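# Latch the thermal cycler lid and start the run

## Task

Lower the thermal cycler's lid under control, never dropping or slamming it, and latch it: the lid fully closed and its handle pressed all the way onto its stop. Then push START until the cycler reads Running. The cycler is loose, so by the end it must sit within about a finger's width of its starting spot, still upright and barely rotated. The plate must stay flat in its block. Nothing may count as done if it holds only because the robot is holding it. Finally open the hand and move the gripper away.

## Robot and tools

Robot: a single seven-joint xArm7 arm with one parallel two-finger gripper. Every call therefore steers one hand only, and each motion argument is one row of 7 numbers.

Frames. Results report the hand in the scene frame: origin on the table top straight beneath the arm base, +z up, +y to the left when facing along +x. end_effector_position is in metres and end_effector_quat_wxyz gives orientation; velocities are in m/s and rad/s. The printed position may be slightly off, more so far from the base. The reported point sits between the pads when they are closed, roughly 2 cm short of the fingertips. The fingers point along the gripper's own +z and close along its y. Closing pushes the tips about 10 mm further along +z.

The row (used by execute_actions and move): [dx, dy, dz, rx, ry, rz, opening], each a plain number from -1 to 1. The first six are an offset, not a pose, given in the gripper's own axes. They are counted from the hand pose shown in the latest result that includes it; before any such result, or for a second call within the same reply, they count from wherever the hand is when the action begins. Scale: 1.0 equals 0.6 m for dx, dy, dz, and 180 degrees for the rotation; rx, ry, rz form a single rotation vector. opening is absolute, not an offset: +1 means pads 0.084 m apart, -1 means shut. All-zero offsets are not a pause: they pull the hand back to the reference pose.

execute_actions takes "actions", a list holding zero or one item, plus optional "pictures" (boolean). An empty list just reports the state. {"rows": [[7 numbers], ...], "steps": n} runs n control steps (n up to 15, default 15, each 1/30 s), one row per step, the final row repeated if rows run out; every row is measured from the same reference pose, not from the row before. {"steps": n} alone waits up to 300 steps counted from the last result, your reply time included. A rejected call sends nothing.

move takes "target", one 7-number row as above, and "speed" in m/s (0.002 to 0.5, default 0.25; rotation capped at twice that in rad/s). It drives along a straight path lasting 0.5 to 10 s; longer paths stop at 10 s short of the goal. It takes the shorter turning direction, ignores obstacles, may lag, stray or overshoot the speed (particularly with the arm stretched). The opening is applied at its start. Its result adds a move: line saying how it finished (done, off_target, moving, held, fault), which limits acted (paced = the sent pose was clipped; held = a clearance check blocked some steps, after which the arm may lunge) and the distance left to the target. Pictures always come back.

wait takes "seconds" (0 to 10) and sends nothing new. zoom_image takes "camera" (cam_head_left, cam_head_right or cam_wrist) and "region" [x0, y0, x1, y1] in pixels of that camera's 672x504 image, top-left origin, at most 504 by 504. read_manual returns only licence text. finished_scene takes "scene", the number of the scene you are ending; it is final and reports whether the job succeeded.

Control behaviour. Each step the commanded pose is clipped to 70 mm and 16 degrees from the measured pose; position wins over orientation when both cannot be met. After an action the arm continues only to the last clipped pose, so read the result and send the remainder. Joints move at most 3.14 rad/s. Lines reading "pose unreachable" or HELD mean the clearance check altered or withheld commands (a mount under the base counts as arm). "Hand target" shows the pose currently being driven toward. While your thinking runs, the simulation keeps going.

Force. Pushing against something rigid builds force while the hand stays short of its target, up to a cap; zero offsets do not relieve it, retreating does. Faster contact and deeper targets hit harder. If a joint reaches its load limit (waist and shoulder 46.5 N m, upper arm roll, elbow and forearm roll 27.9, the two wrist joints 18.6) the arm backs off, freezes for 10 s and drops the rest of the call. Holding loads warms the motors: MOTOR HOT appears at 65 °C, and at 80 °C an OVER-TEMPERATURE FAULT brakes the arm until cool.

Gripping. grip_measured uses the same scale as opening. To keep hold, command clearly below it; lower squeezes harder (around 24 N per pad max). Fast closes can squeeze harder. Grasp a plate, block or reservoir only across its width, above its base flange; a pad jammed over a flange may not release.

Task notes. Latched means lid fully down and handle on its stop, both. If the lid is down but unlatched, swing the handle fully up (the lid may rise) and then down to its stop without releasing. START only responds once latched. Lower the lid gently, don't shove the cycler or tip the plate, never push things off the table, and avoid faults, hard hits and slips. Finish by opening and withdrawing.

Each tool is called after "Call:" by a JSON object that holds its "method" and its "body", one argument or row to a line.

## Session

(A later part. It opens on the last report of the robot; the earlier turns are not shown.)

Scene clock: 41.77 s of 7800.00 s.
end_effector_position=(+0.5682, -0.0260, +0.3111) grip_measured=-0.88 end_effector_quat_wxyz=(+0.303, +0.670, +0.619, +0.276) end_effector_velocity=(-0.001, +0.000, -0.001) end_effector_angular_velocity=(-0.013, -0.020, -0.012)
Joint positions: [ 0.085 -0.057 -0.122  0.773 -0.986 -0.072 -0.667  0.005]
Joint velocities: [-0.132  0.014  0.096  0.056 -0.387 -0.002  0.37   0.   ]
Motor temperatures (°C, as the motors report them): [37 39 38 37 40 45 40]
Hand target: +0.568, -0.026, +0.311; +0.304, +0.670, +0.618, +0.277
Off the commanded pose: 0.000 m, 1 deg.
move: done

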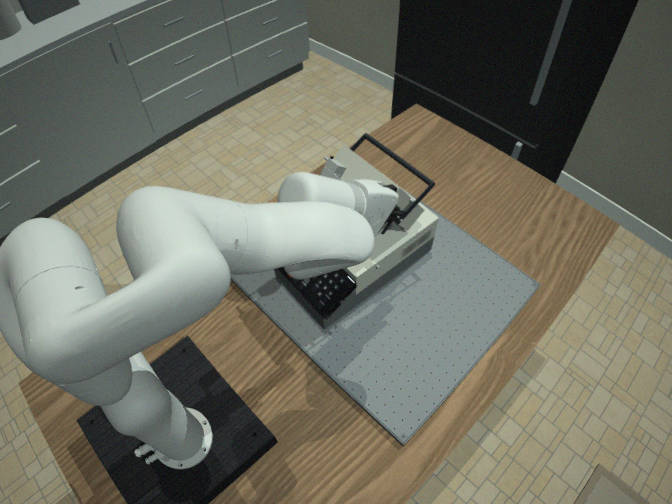

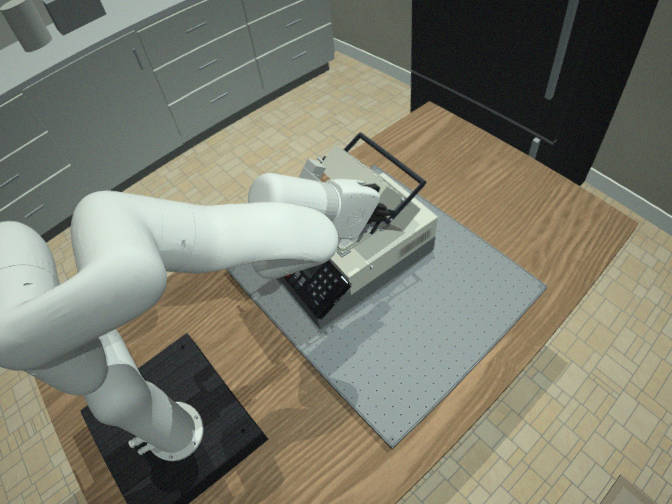

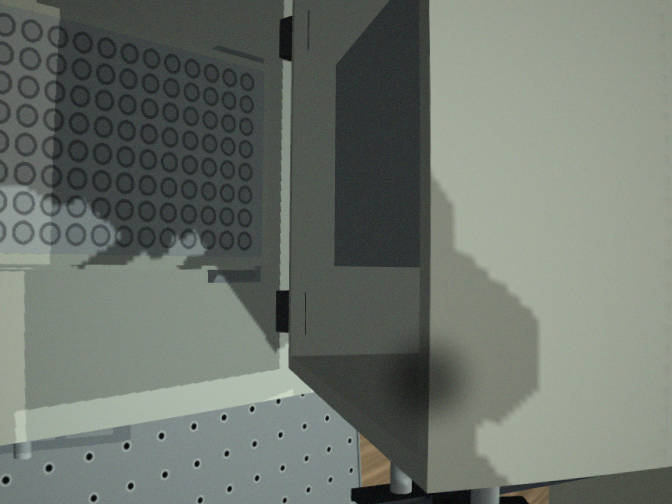

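Call:
{"method": "move", "body": {
  "target": [0,-0.05,-0.0125,-0.028,0,0,-1],
  "speed": 0.02
}}

Call:
{"method": "move", "body": {
  "target": [0,-0.05,-0.008,-0.028,0,0,-1],
  "speed": 0.02
}}

Scene clock: 47.13 s of 7800.00 s.
end_effector_position=(+0.5425, -0.0237, +0.2935) grip_measured=-0.88 end_effector_quat_wxyz=(+0.331, +0.659, +0.607, +0.296) end_effector_velocity=(-0.000, +0.000, -0.000) end_effector_angular_velocity=(+0.011, -0.032, +0.018)
Joint positions: [ 0.131 -0.053 -0.133  0.926 -2.424 -0.042  0.798  0.005]
Joint velocities: [ 0.123  0.006 -0.074  0.041 -0.378  0.009  0.405  0.   ]
Motor temperatures (°C, as the motors report them): [37 39 38 38 40 45 40]
Hand target: +0.542, -0.024, +0.293; +0.331, +0.658, +0.607, +0.298
Off the commanded pose: 0.000 m, 1 deg.
move: done

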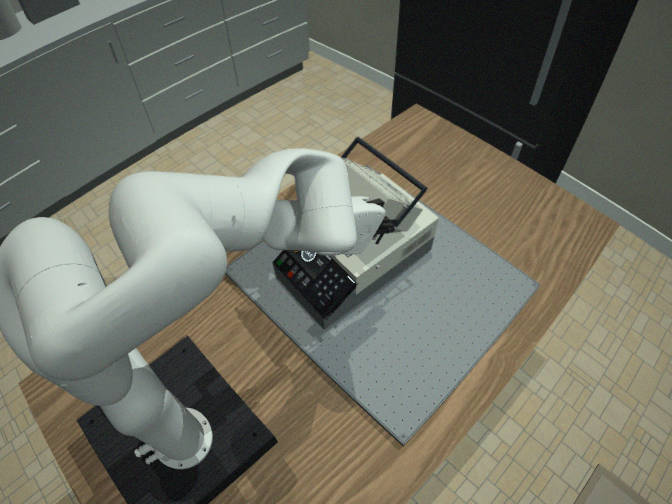

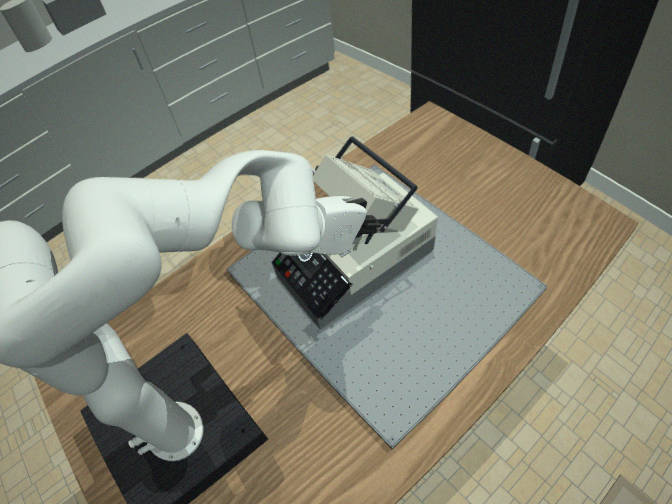

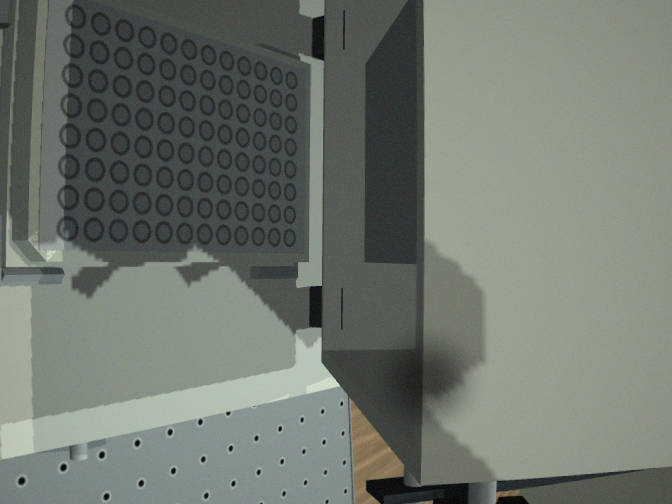

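Scene clock: 49.57 s of 7800.00 s.
end_effector_position=(+0.5206, -0.0221, +0.2725) grip_measured=-0.88 end_effector_quat_wxyz=(+0.360, +0.644, +0.593, +0.322) end_effector_velocity=(-0.000, -0.000, -0.000) end_effector_angular_velocity=(-0.000, -0.007, +0.001)
Joint positions: [ 0.275 -0.117 -0.198  0.785 -2.809  0.142  1.215  0.005]
Joint velocities: [ 0.006 -0.002 -0.003 -0.007 -0.016  0.012  0.017  0.   ]
Motor temperatures (°C, as the motors report them): [37 39 38 38 40 45 40]
Hand target: +0.520, -0.022, +0.272; +0.360, +0.644, +0.593, +0.322
Off the commanded pose: 0.000 m, 0 deg.
move: done

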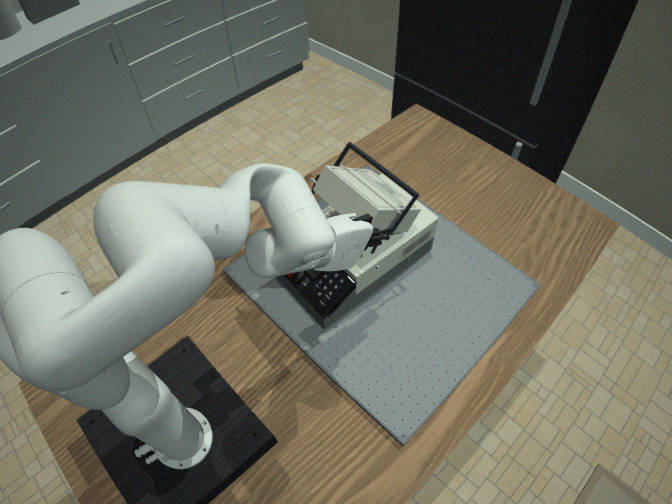

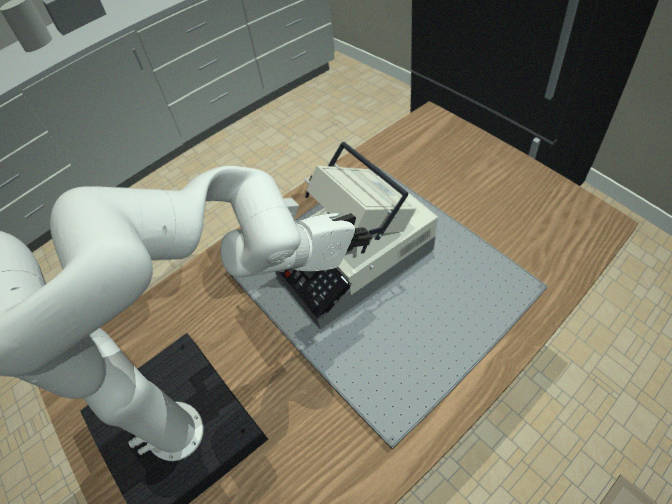

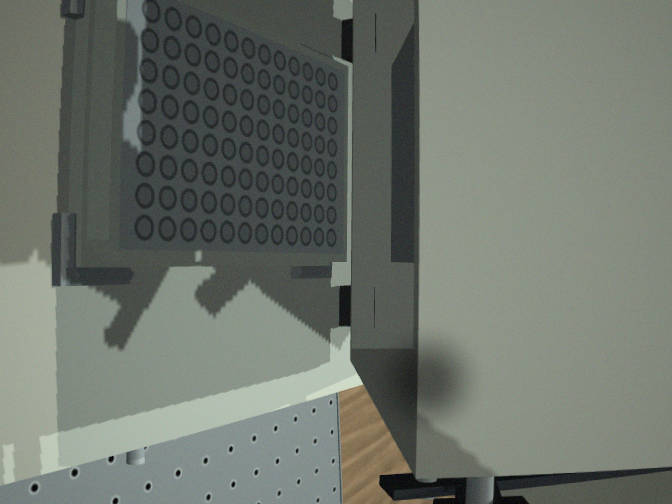

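Call:
{"method": "move", "body": {
  "target": [0.004,-0.048,0.004,-0.05,0,0,-1],
  "speed": 0.02
}}

Call:
{"method": "zoom_image", "body": {
  "camera": "cam_head_right",
  "region": [300,150,450,300]
}}

Scene clock: 54.93 s of 7800.00 s.
end_effector_position=(+0.5074, -0.0194, +0.2466) grip_measured=-0.88 end_effector_quat_wxyz=(+0.409, +0.615, +0.566, +0.367) end_effector_velocity=(+0.000, +0.001, +0.001) end_effector_angular_velocity=(-0.001, -0.008, +0.003)
Joint positions: [ 0.328 -0.138 -0.207  0.586 -2.952  0.478  1.38   0.005]
Joint velocities: [ 0.002 -0.002  0.001 -0.005 -0.004  0.011  0.003 -0.   ]
Motor temperatures (°C, as the motors report them): [37 39 38 38 40 45 40]
Hand target: +0.507, -0.019, +0.247; +0.410, +0.614, +0.566, +0.367
Off the commanded pose: 0.001 m, 0 deg.
move: done

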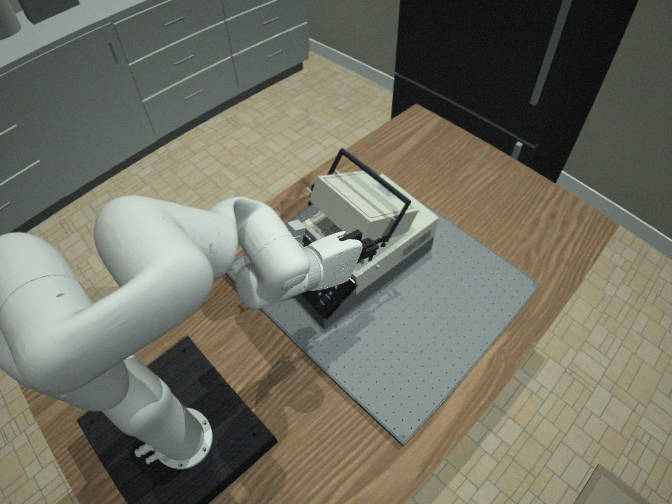

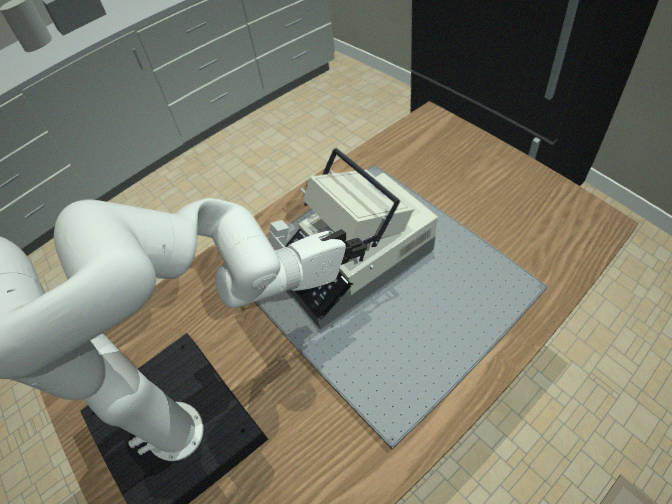

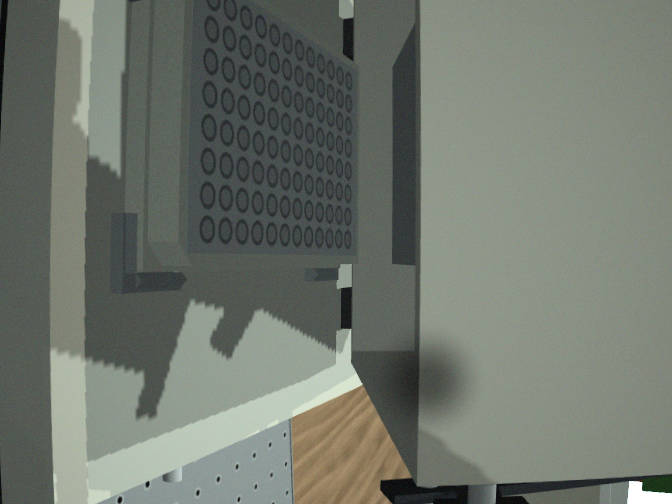

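Region (300, 150, 450, 300) of cam_head_right's 672x504 image, scaled by 3.360, with more detail than that image has.

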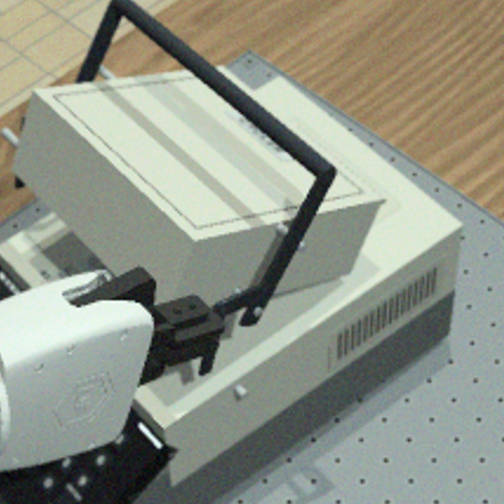

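Call:
{"method": "move", "body": {
  "target": [0,-0.051,-0.003,0,0,0,-1],
  "speed": 0.015
}}

Call:
{"method": "move", "body": {
  "target": [0,-0.035,0.003,0,0,0,-1],
  "speed": 0.015
}}

Call:
{"method": "zoom_image", "body": {
  "camera": "cam_head_right",
  "region": [300,170,450,320]
}}

Scene clock: 59.13 s of 7800.00 s.
end_effector_position=(+0.4937, -0.0181, +0.2192) grip_measured=-0.88 end_effector_quat_wxyz=(+0.409, +0.615, +0.566, +0.367) end_effector_velocity=(-0.000, -0.001, +0.000) end_effector_angular_velocity=(+0.000, -0.002, -0.001)
Joint positions: [ 0.334 -0.107 -0.205  0.518 -2.974  0.574  1.416  0.005]
Joint velocities: [-0.001 -0.001 -0.001 -0.001 -0.002  0.003  0.002 -0.   ]
Motor temperatures (°C, as the motors report them): [37 39 38 38 40 45 40]
Hand target: +0.494, -0.019, +0.219; +0.409, +0.615, +0.566, +0.367
Off the commanded pose: 0.000 m, 0 deg.
move: done

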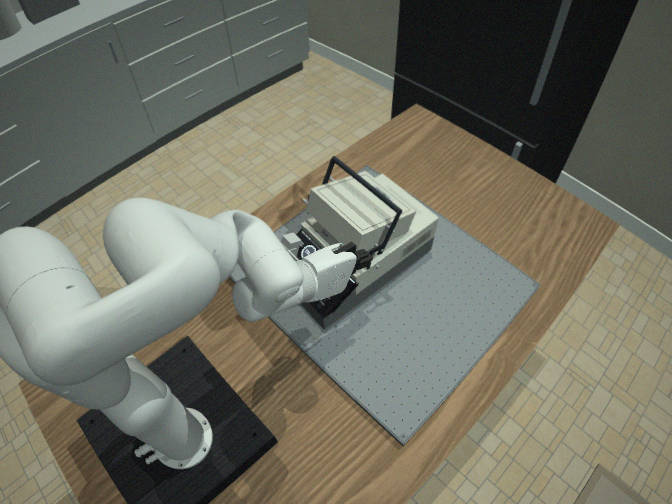

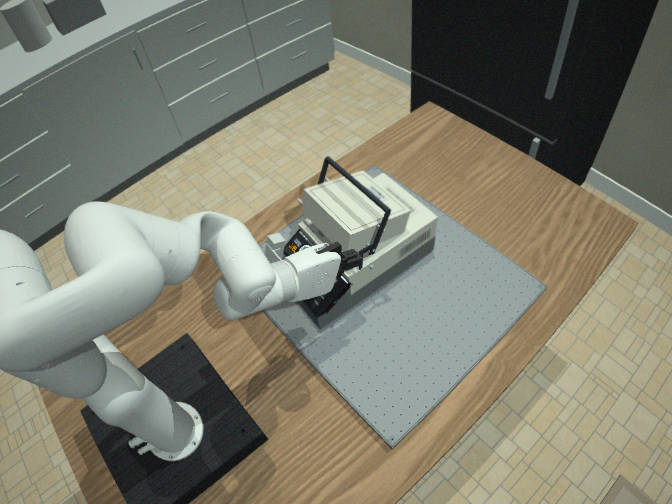

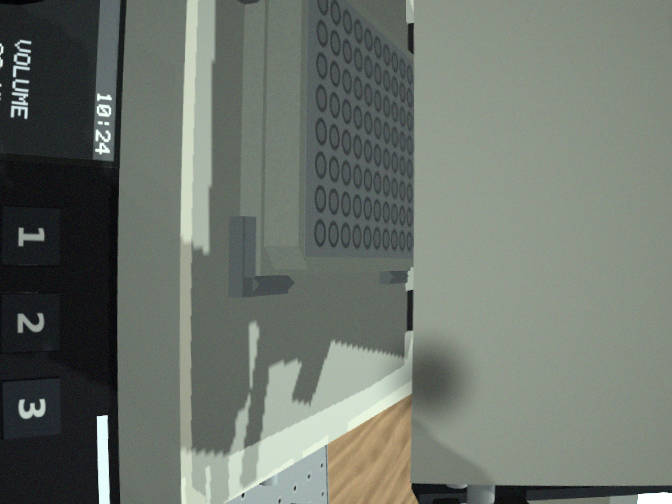

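Scene clock: 60.80 s of 7800.00 s.
end_effector_position=(+0.4872, -0.0176, +0.1994) grip_measured=-0.88 end_effector_quat_wxyz=(+0.409, +0.614, +0.566, +0.367) end_effector_velocity=(-0.001, +0.000, -0.001) end_effector_angular_velocity=(+0.001, +0.002, +0.000)
Joint positions: [ 0.338 -0.066 -0.203  0.485 -2.988  0.646  1.444  0.005]
Joint velocities: [-0.     0.002  0.    -0.002 -0.001  0.002  0.002 -0.   ]
Motor temperatures (°C, as the motors report them): [37 39 38 38 40 45 40]
Hand target: +0.487, -0.018, +0.199; +0.409, +0.615, +0.566, +0.367
Off the commanded pose: 0.000 m, 0 deg.
move: done

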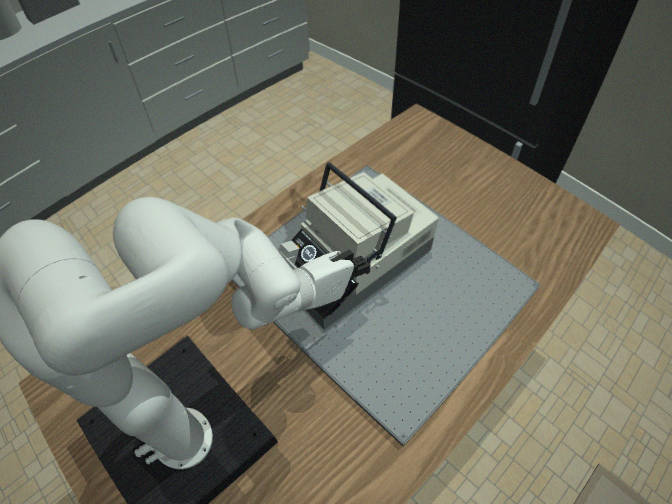

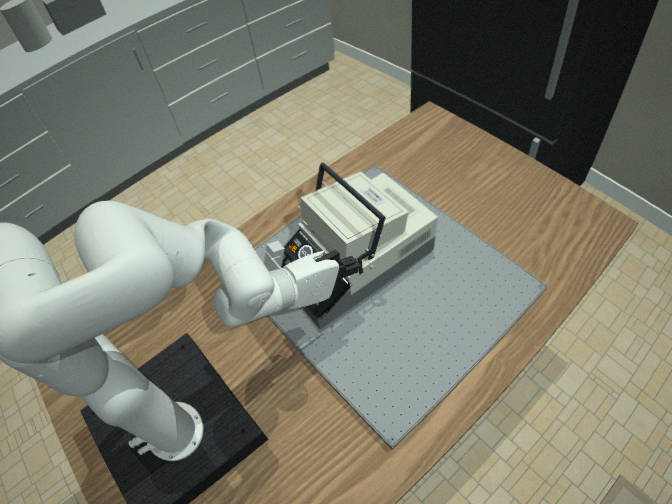

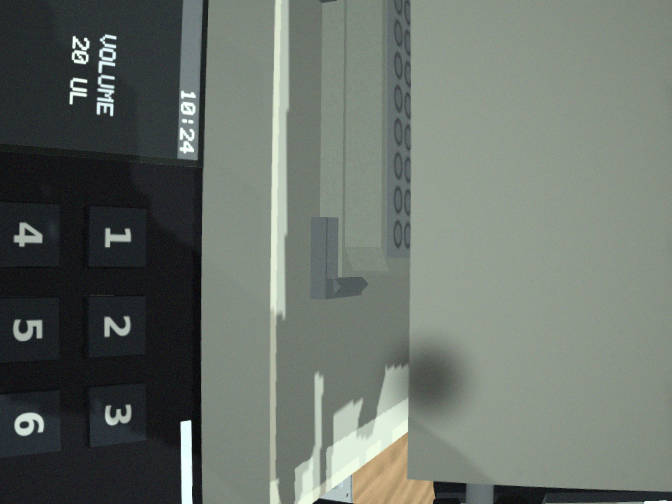

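Region (300, 170, 450, 320) of cam_head_right's 672x504 image, scaled by 3.360, with more detail than that image has.

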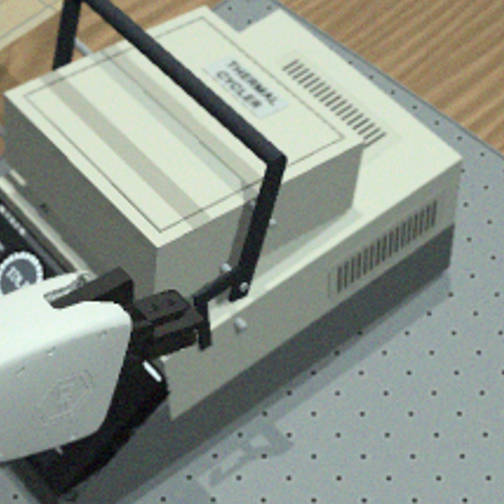

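Call:
{"method": "move", "body": {
  "target": [0,-0.028,0.009,0,0,0,-1],
  "speed": 0.012
}}

Call:
{"method": "zoom_image", "body": {
  "camera": "cam_head_right",
  "region": [300,170,450,320]
}}

Scene clock: 64.53 s of 7800.00 s.
end_effector_position=(+0.4855, -0.0178, +0.1820) grip_measured=-0.88 end_effector_quat_wxyz=(+0.409, +0.614, +0.566, +0.367) end_effector_velocity=(+0.000, -0.000, -0.002) end_effector_angular_velocity=(-0.000, +0.001, -0.001)
Joint positions: [ 0.341 -0.012 -0.202  0.474 -3.     0.709  1.47   0.005]
Joint velocities: [ 0.     0.006 -0.     0.    -0.     0.004  0.002  0.   ]
Motor temperatures (°C, as the motors report them): [37 39 38 37 40 45 40]
Hand target: +0.486, -0.018, +0.182; +0.409, +0.614, +0.566, +0.367
Off the commanded pose: 0.000 m, 0 deg.
move: done

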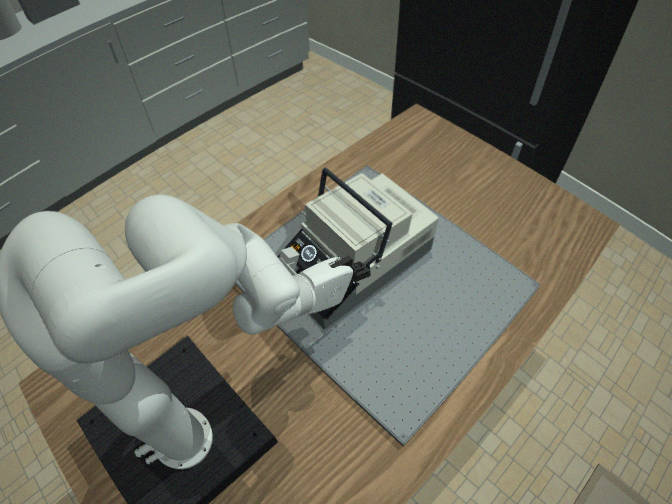

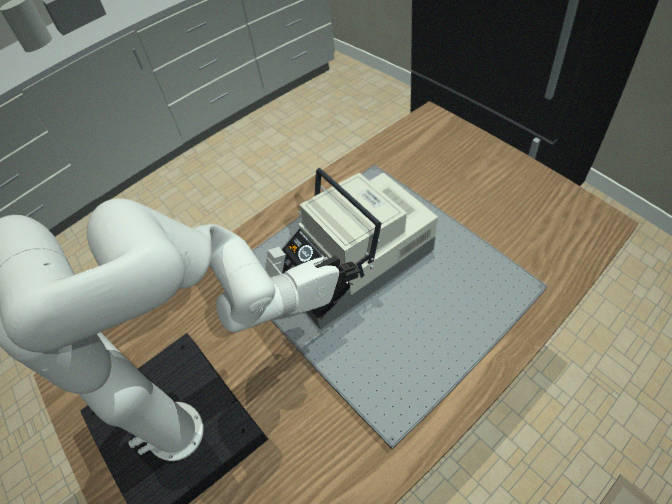

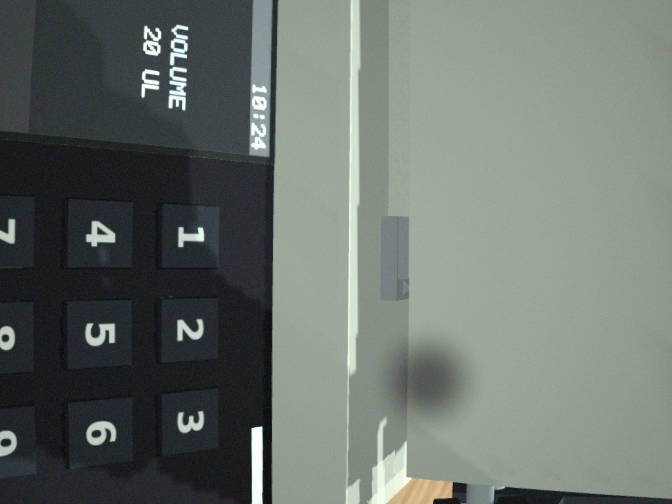

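Region (300, 170, 450, 320) of cam_head_right's 672x504 image, scaled by 3.360, with more detail than that image has.

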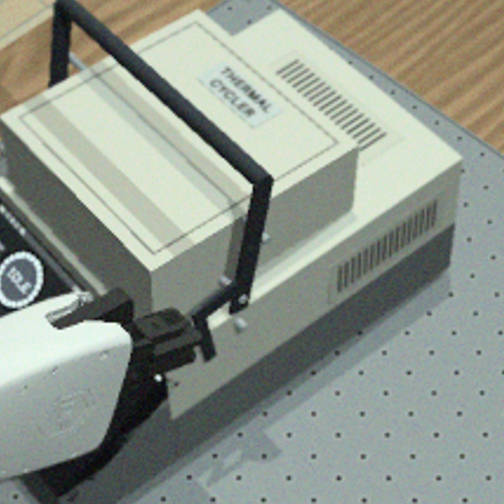

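Call:
{"method": "move", "body": {
  "target": [0,-0.018,0.008,0,0,0,-1],
  "speed": 0.01
}}

Scene clock: 66.57 s of 7800.00 s.
end_effector_position=(+0.4864, -0.0178, +0.1712) grip_measured=-0.88 end_effector_quat_wxyz=(+0.410, +0.614, +0.566, +0.368) end_effector_velocity=(-0.001, -0.000, -0.002) end_effector_angular_velocity=(-0.000, +0.004, +0.000)
Joint positions: [ 0.343  0.029 -0.2    0.474 -3.007  0.75   1.488  0.005]
Joint velocities: [-0.     0.005 -0.    -0.001 -0.001  0.001  0.002  0.   ]
Motor temperatures (°C, as the motors report them): [37 39 38 37 40 45 40]
Hand target: +0.486, -0.018, +0.170; +0.409, +0.614, +0.566, +0.367
Off the commanded pose: 0.001 m, 0 deg.
move: done

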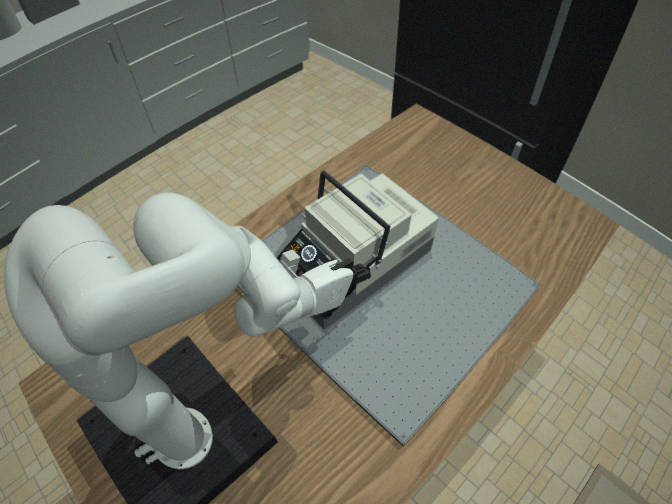

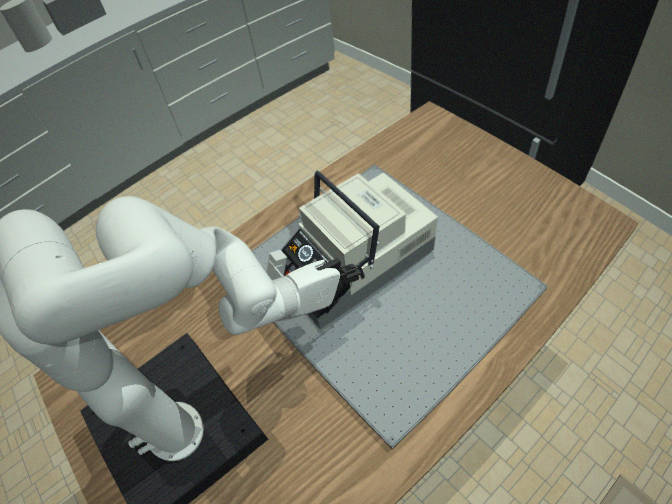

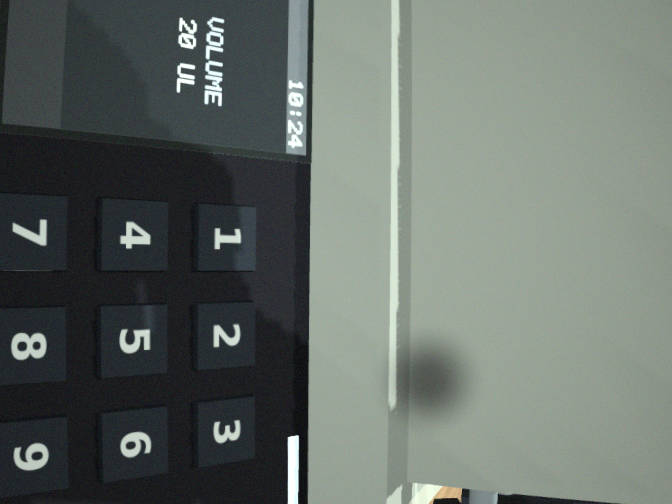

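Call:
{"method": "move", "body": {
  "target": [0,-0.007,0.0025,0,0,0,-1],
  "speed": 0.008
}}

Call:
{"method": "move", "body": {
  "target": [0,0,0,0,0,0,-0.7]
}}

Call:
{"method": "move", "body": {
  "target": [-0.005,0.015,-0.07,0,0,0,-0.7],
  "speed": 0.04
}}

Call:
{"method": "move", "body": {
  "target": [0,0.2,-0.1,0.1,0,0,0],
  "speed": 0.1
}}

Scene clock: 68.73 s of 7800.00 s.
end_effector_position=(+0.4873, -0.0180, +0.1683) grip_measured=-0.88 end_effector_quat_wxyz=(+0.412, +0.613, +0.564, +0.369) end_effector_velocity=(+0.001, -0.000, -0.000) end_effector_angular_velocity=(-0.001, -0.005, +0.000)
Joint positions: [ 0.343  0.044 -0.2    0.474 -3.009  0.77   1.494  0.005]
Joint velocities: [ 0.     0.004  0.    -0.001 -0.     0.009  0.001  0.   ]
Motor temperatures (°C, as the motors report them): [37 39 38 37 40 45 40]
Hand target: +0.486, -0.018, +0.167; +0.410, +0.614, +0.566, +0.368
Off the commanded pose: 0.002 m, 0 deg.
move: done

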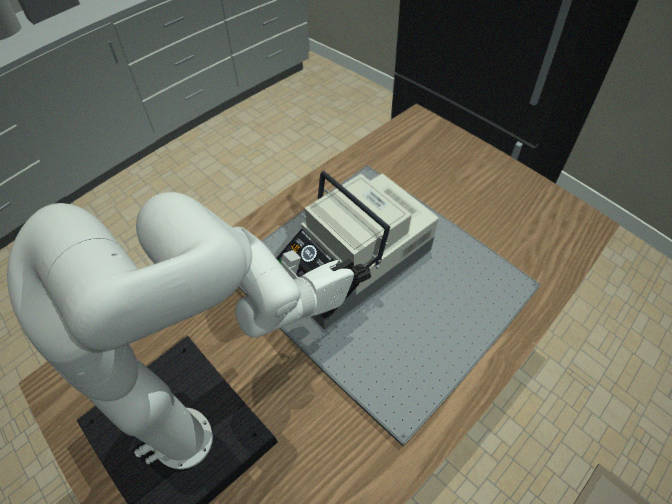

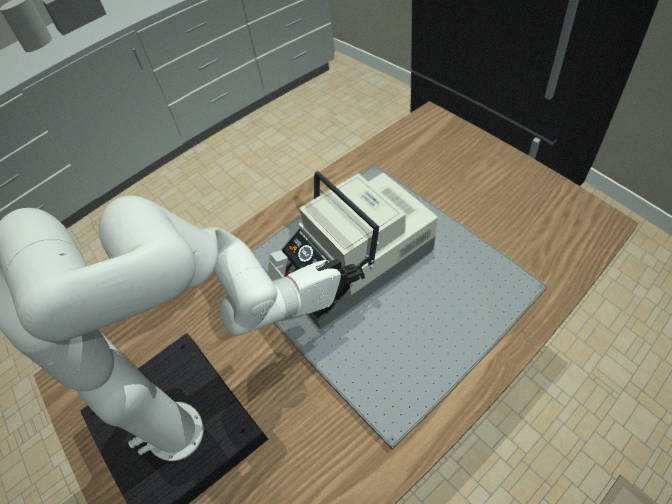

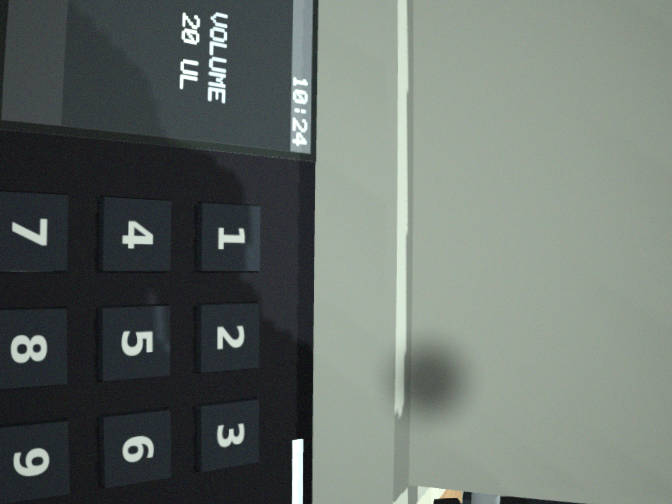

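Scene clock: 69.23 s of 7800.00 s.
end_effector_position=(+0.4867, -0.0180, +0.1675) grip_measured=-0.71 end_effector_quat_wxyz=(+0.411, +0.613, +0.565, +0.368) end_effector_velocity=(+0.000, +0.000, +0.001) end_effector_angular_velocity=(+0.000, -0.001, +0.002)
Joint positions: [ 0.343  0.044 -0.2    0.473 -3.009  0.769  1.494  0.013]
Joint velocities: [ 0.001 -0.001 -0.001  0.    -0.001 -0.001  0.     0.   ]
Motor temperatures (°C, as the motors report them): [37 39 38 37 40 45 40]
Hand target: +0.487, -0.018, +0.168; +0.412, +0.613, +0.564, +0.369
Off the commanded pose: 0.001 m, 0 deg.
move: done

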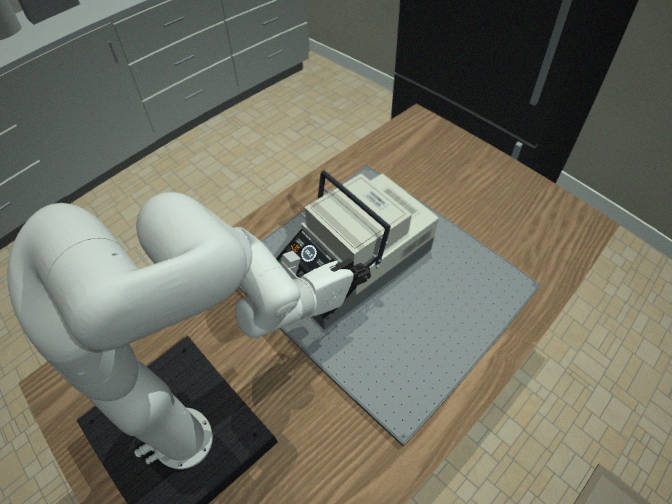

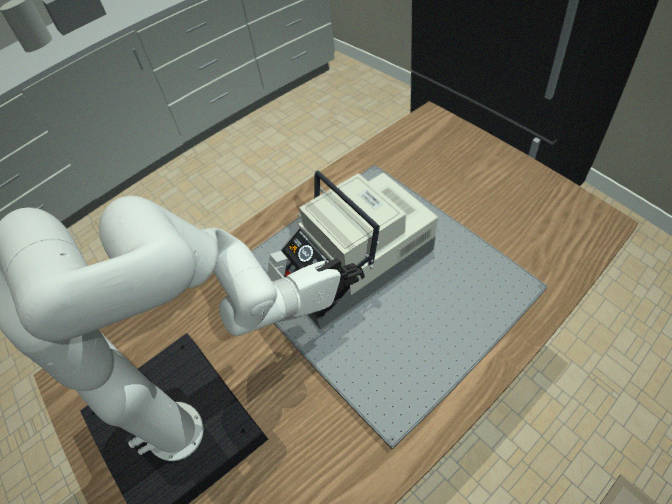

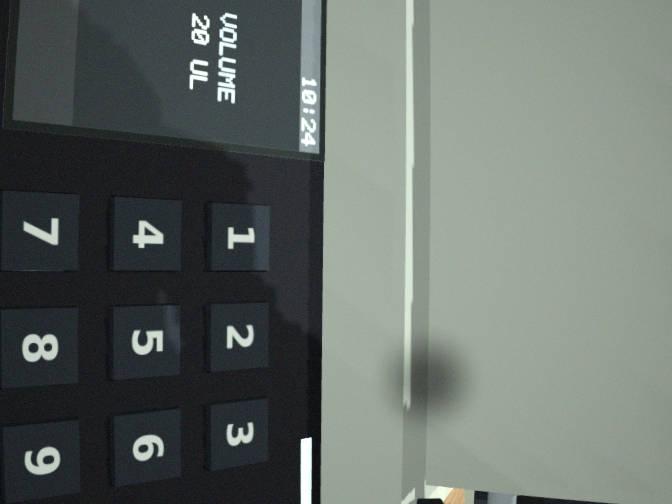

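Scene clock: 70.63 s of 7800.00 s.
end_effector_position=(+0.4515, -0.0176, +0.1921) grip_measured=-0.72 end_effector_quat_wxyz=(+0.411, +0.613, +0.565, +0.368) end_effector_velocity=(-0.001, -0.000, +0.001) end_effector_angular_velocity=(-0.001, -0.000, -0.000)
Joint positions: [ 0.334 -0.15  -0.203  0.356 -2.991  0.701  1.434  0.012]
Joint velocities: [-0.001 -0.007 -0.    -0.004  0.001 -0.003 -0.003 -0.   ]
Motor temperatures (°C, as the motors report them): [37 39 38 37 40 45 40]
Hand target: +0.451, -0.018, +0.192; +0.411, +0.613, +0.565, +0.368
Off the commanded pose: 0.000 m, 0 deg.
move: done

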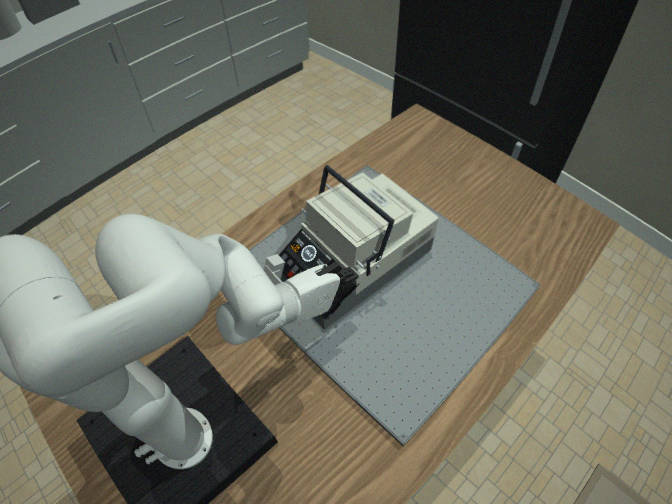

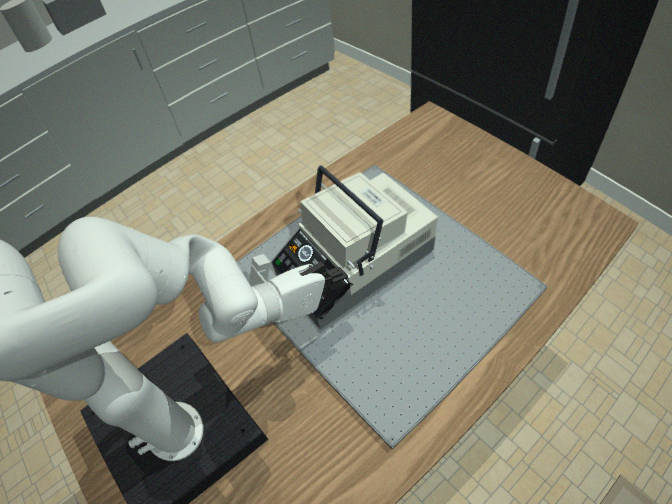

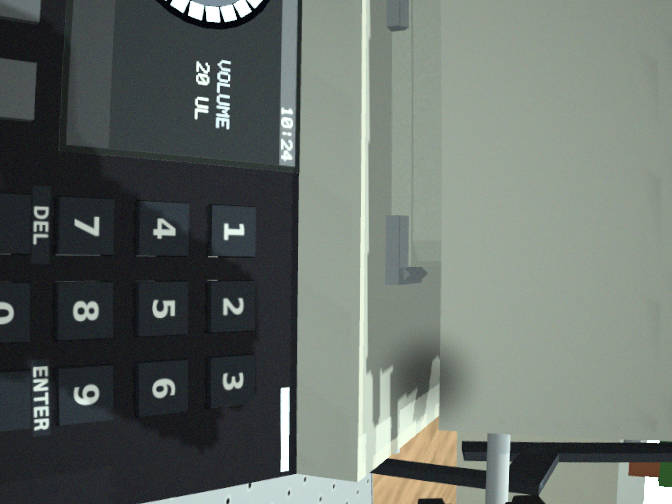

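Scene clock: 72.80 s of 7800.00 s.
end_effector_position=(+0.4431, -0.0144, +0.3262) grip_measured=-0.01 end_effector_quat_wxyz=(+0.309, +0.669, +0.616, +0.278) end_effector_velocity=(+0.001, +0.001, +0.002) end_effector_angular_velocity=(-0.007, +0.010, -0.011)
Joint positions: [-0.354 -0.406  0.309  0.749 -2.559 -0.292  1.006  0.044]
Joint velocities: [-0.079 -0.007  0.081  0.017 -0.006 -0.022  0.031 -0.   ]
Motor temperatures (°C, as the motors report them): [37 39 38 37 40 45 40]
Hand target: +0.443, -0.014, +0.326; +0.309, +0.669, +0.616, +0.277
Off the commanded pose: 0.001 m, 0 deg.
move: done

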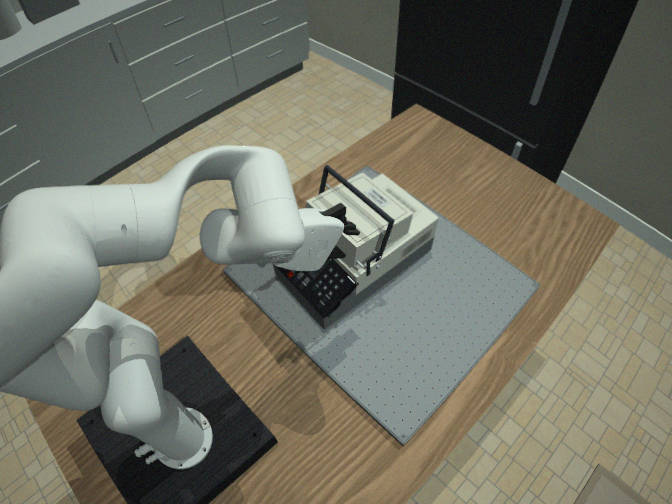

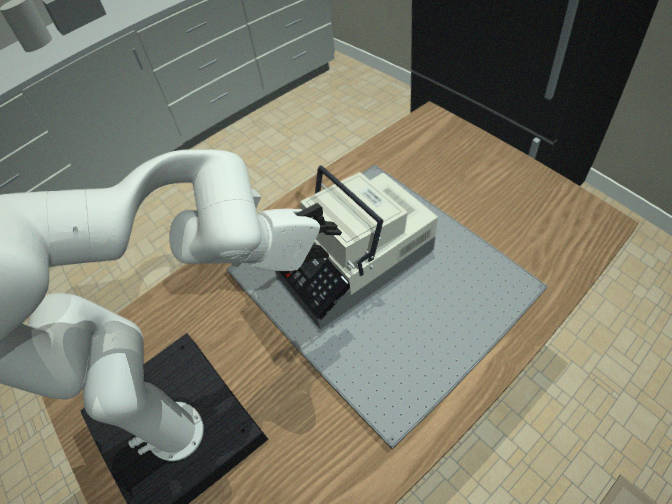

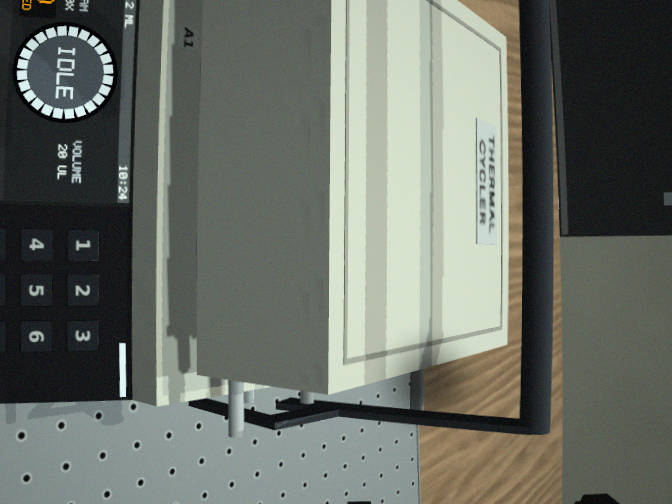

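Call:
{"method": "move", "body": {
  "target": [0.075,0.07,0.15,-0.083,0,0,0],
  "speed": 0.06
}}

Call:
{"method": "zoom_image", "body": {
  "camera": "cam_head_right",
  "region": [280,130,430,280]
}}

Scene clock: 79.17 s of 7800.00 s.
end_effector_position=(+0.5420, +0.0213, +0.2985) grip_measured=-0.01 end_effector_quat_wxyz=(+0.394, +0.624, +0.575, +0.355) end_effector_velocity=(+0.002, +0.000, +0.001) end_effector_angular_velocity=(-0.001, -0.007, +0.000)
Joint positions: [-0.063 -0.125  0.244  0.792 -2.676  0.249  1.177  0.044]
Joint velocities: [ 0.001  0.003  0.001  0.002 -0.004  0.008  0.004  0.   ]
Motor temperatures (°C, as the motors report them): [37 39 38 37 40 45 40]
Hand target: +0.542, +0.021, +0.298; +0.394, +0.624, +0.575, +0.355
Off the commanded pose: 0.001 m, 0 deg.
After step 90, 0.83 s passed at rest.
move: done

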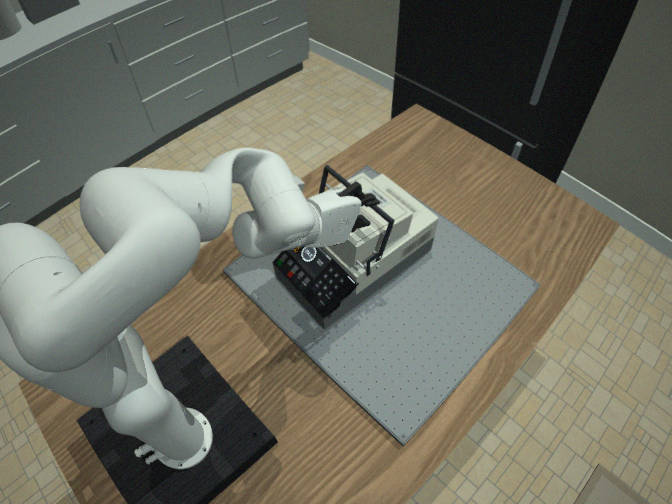

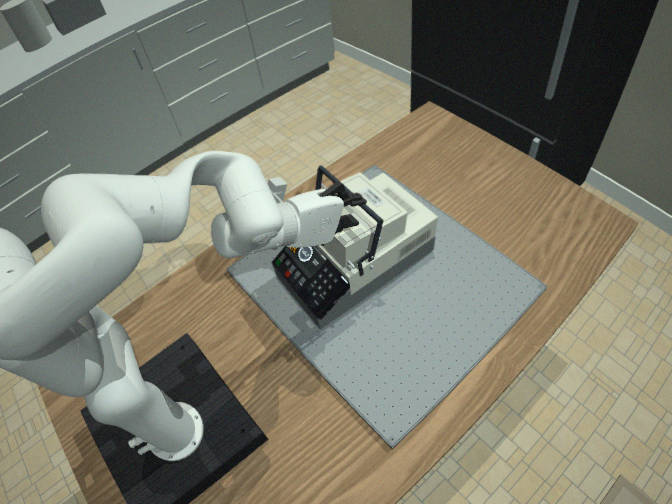

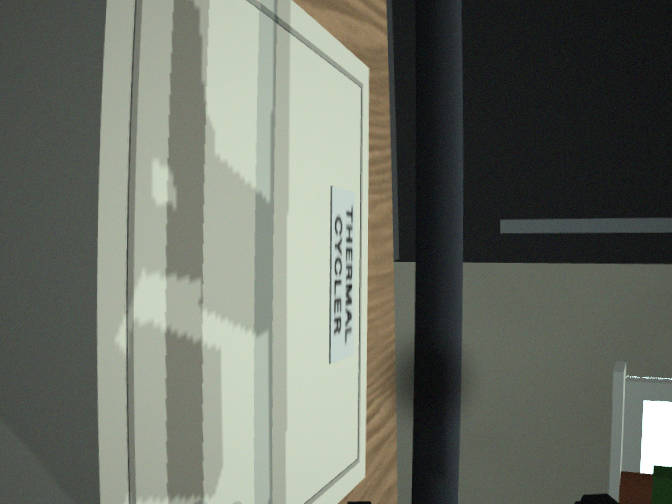

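Region (280, 130, 430, 280) of cam_head_right's 672x504 image, scaled by 3.360, with more detail than that image has.

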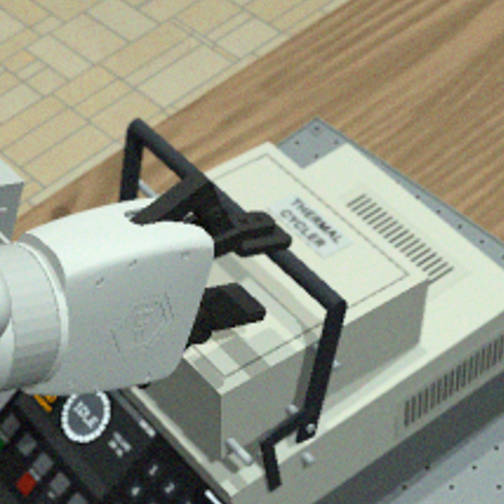

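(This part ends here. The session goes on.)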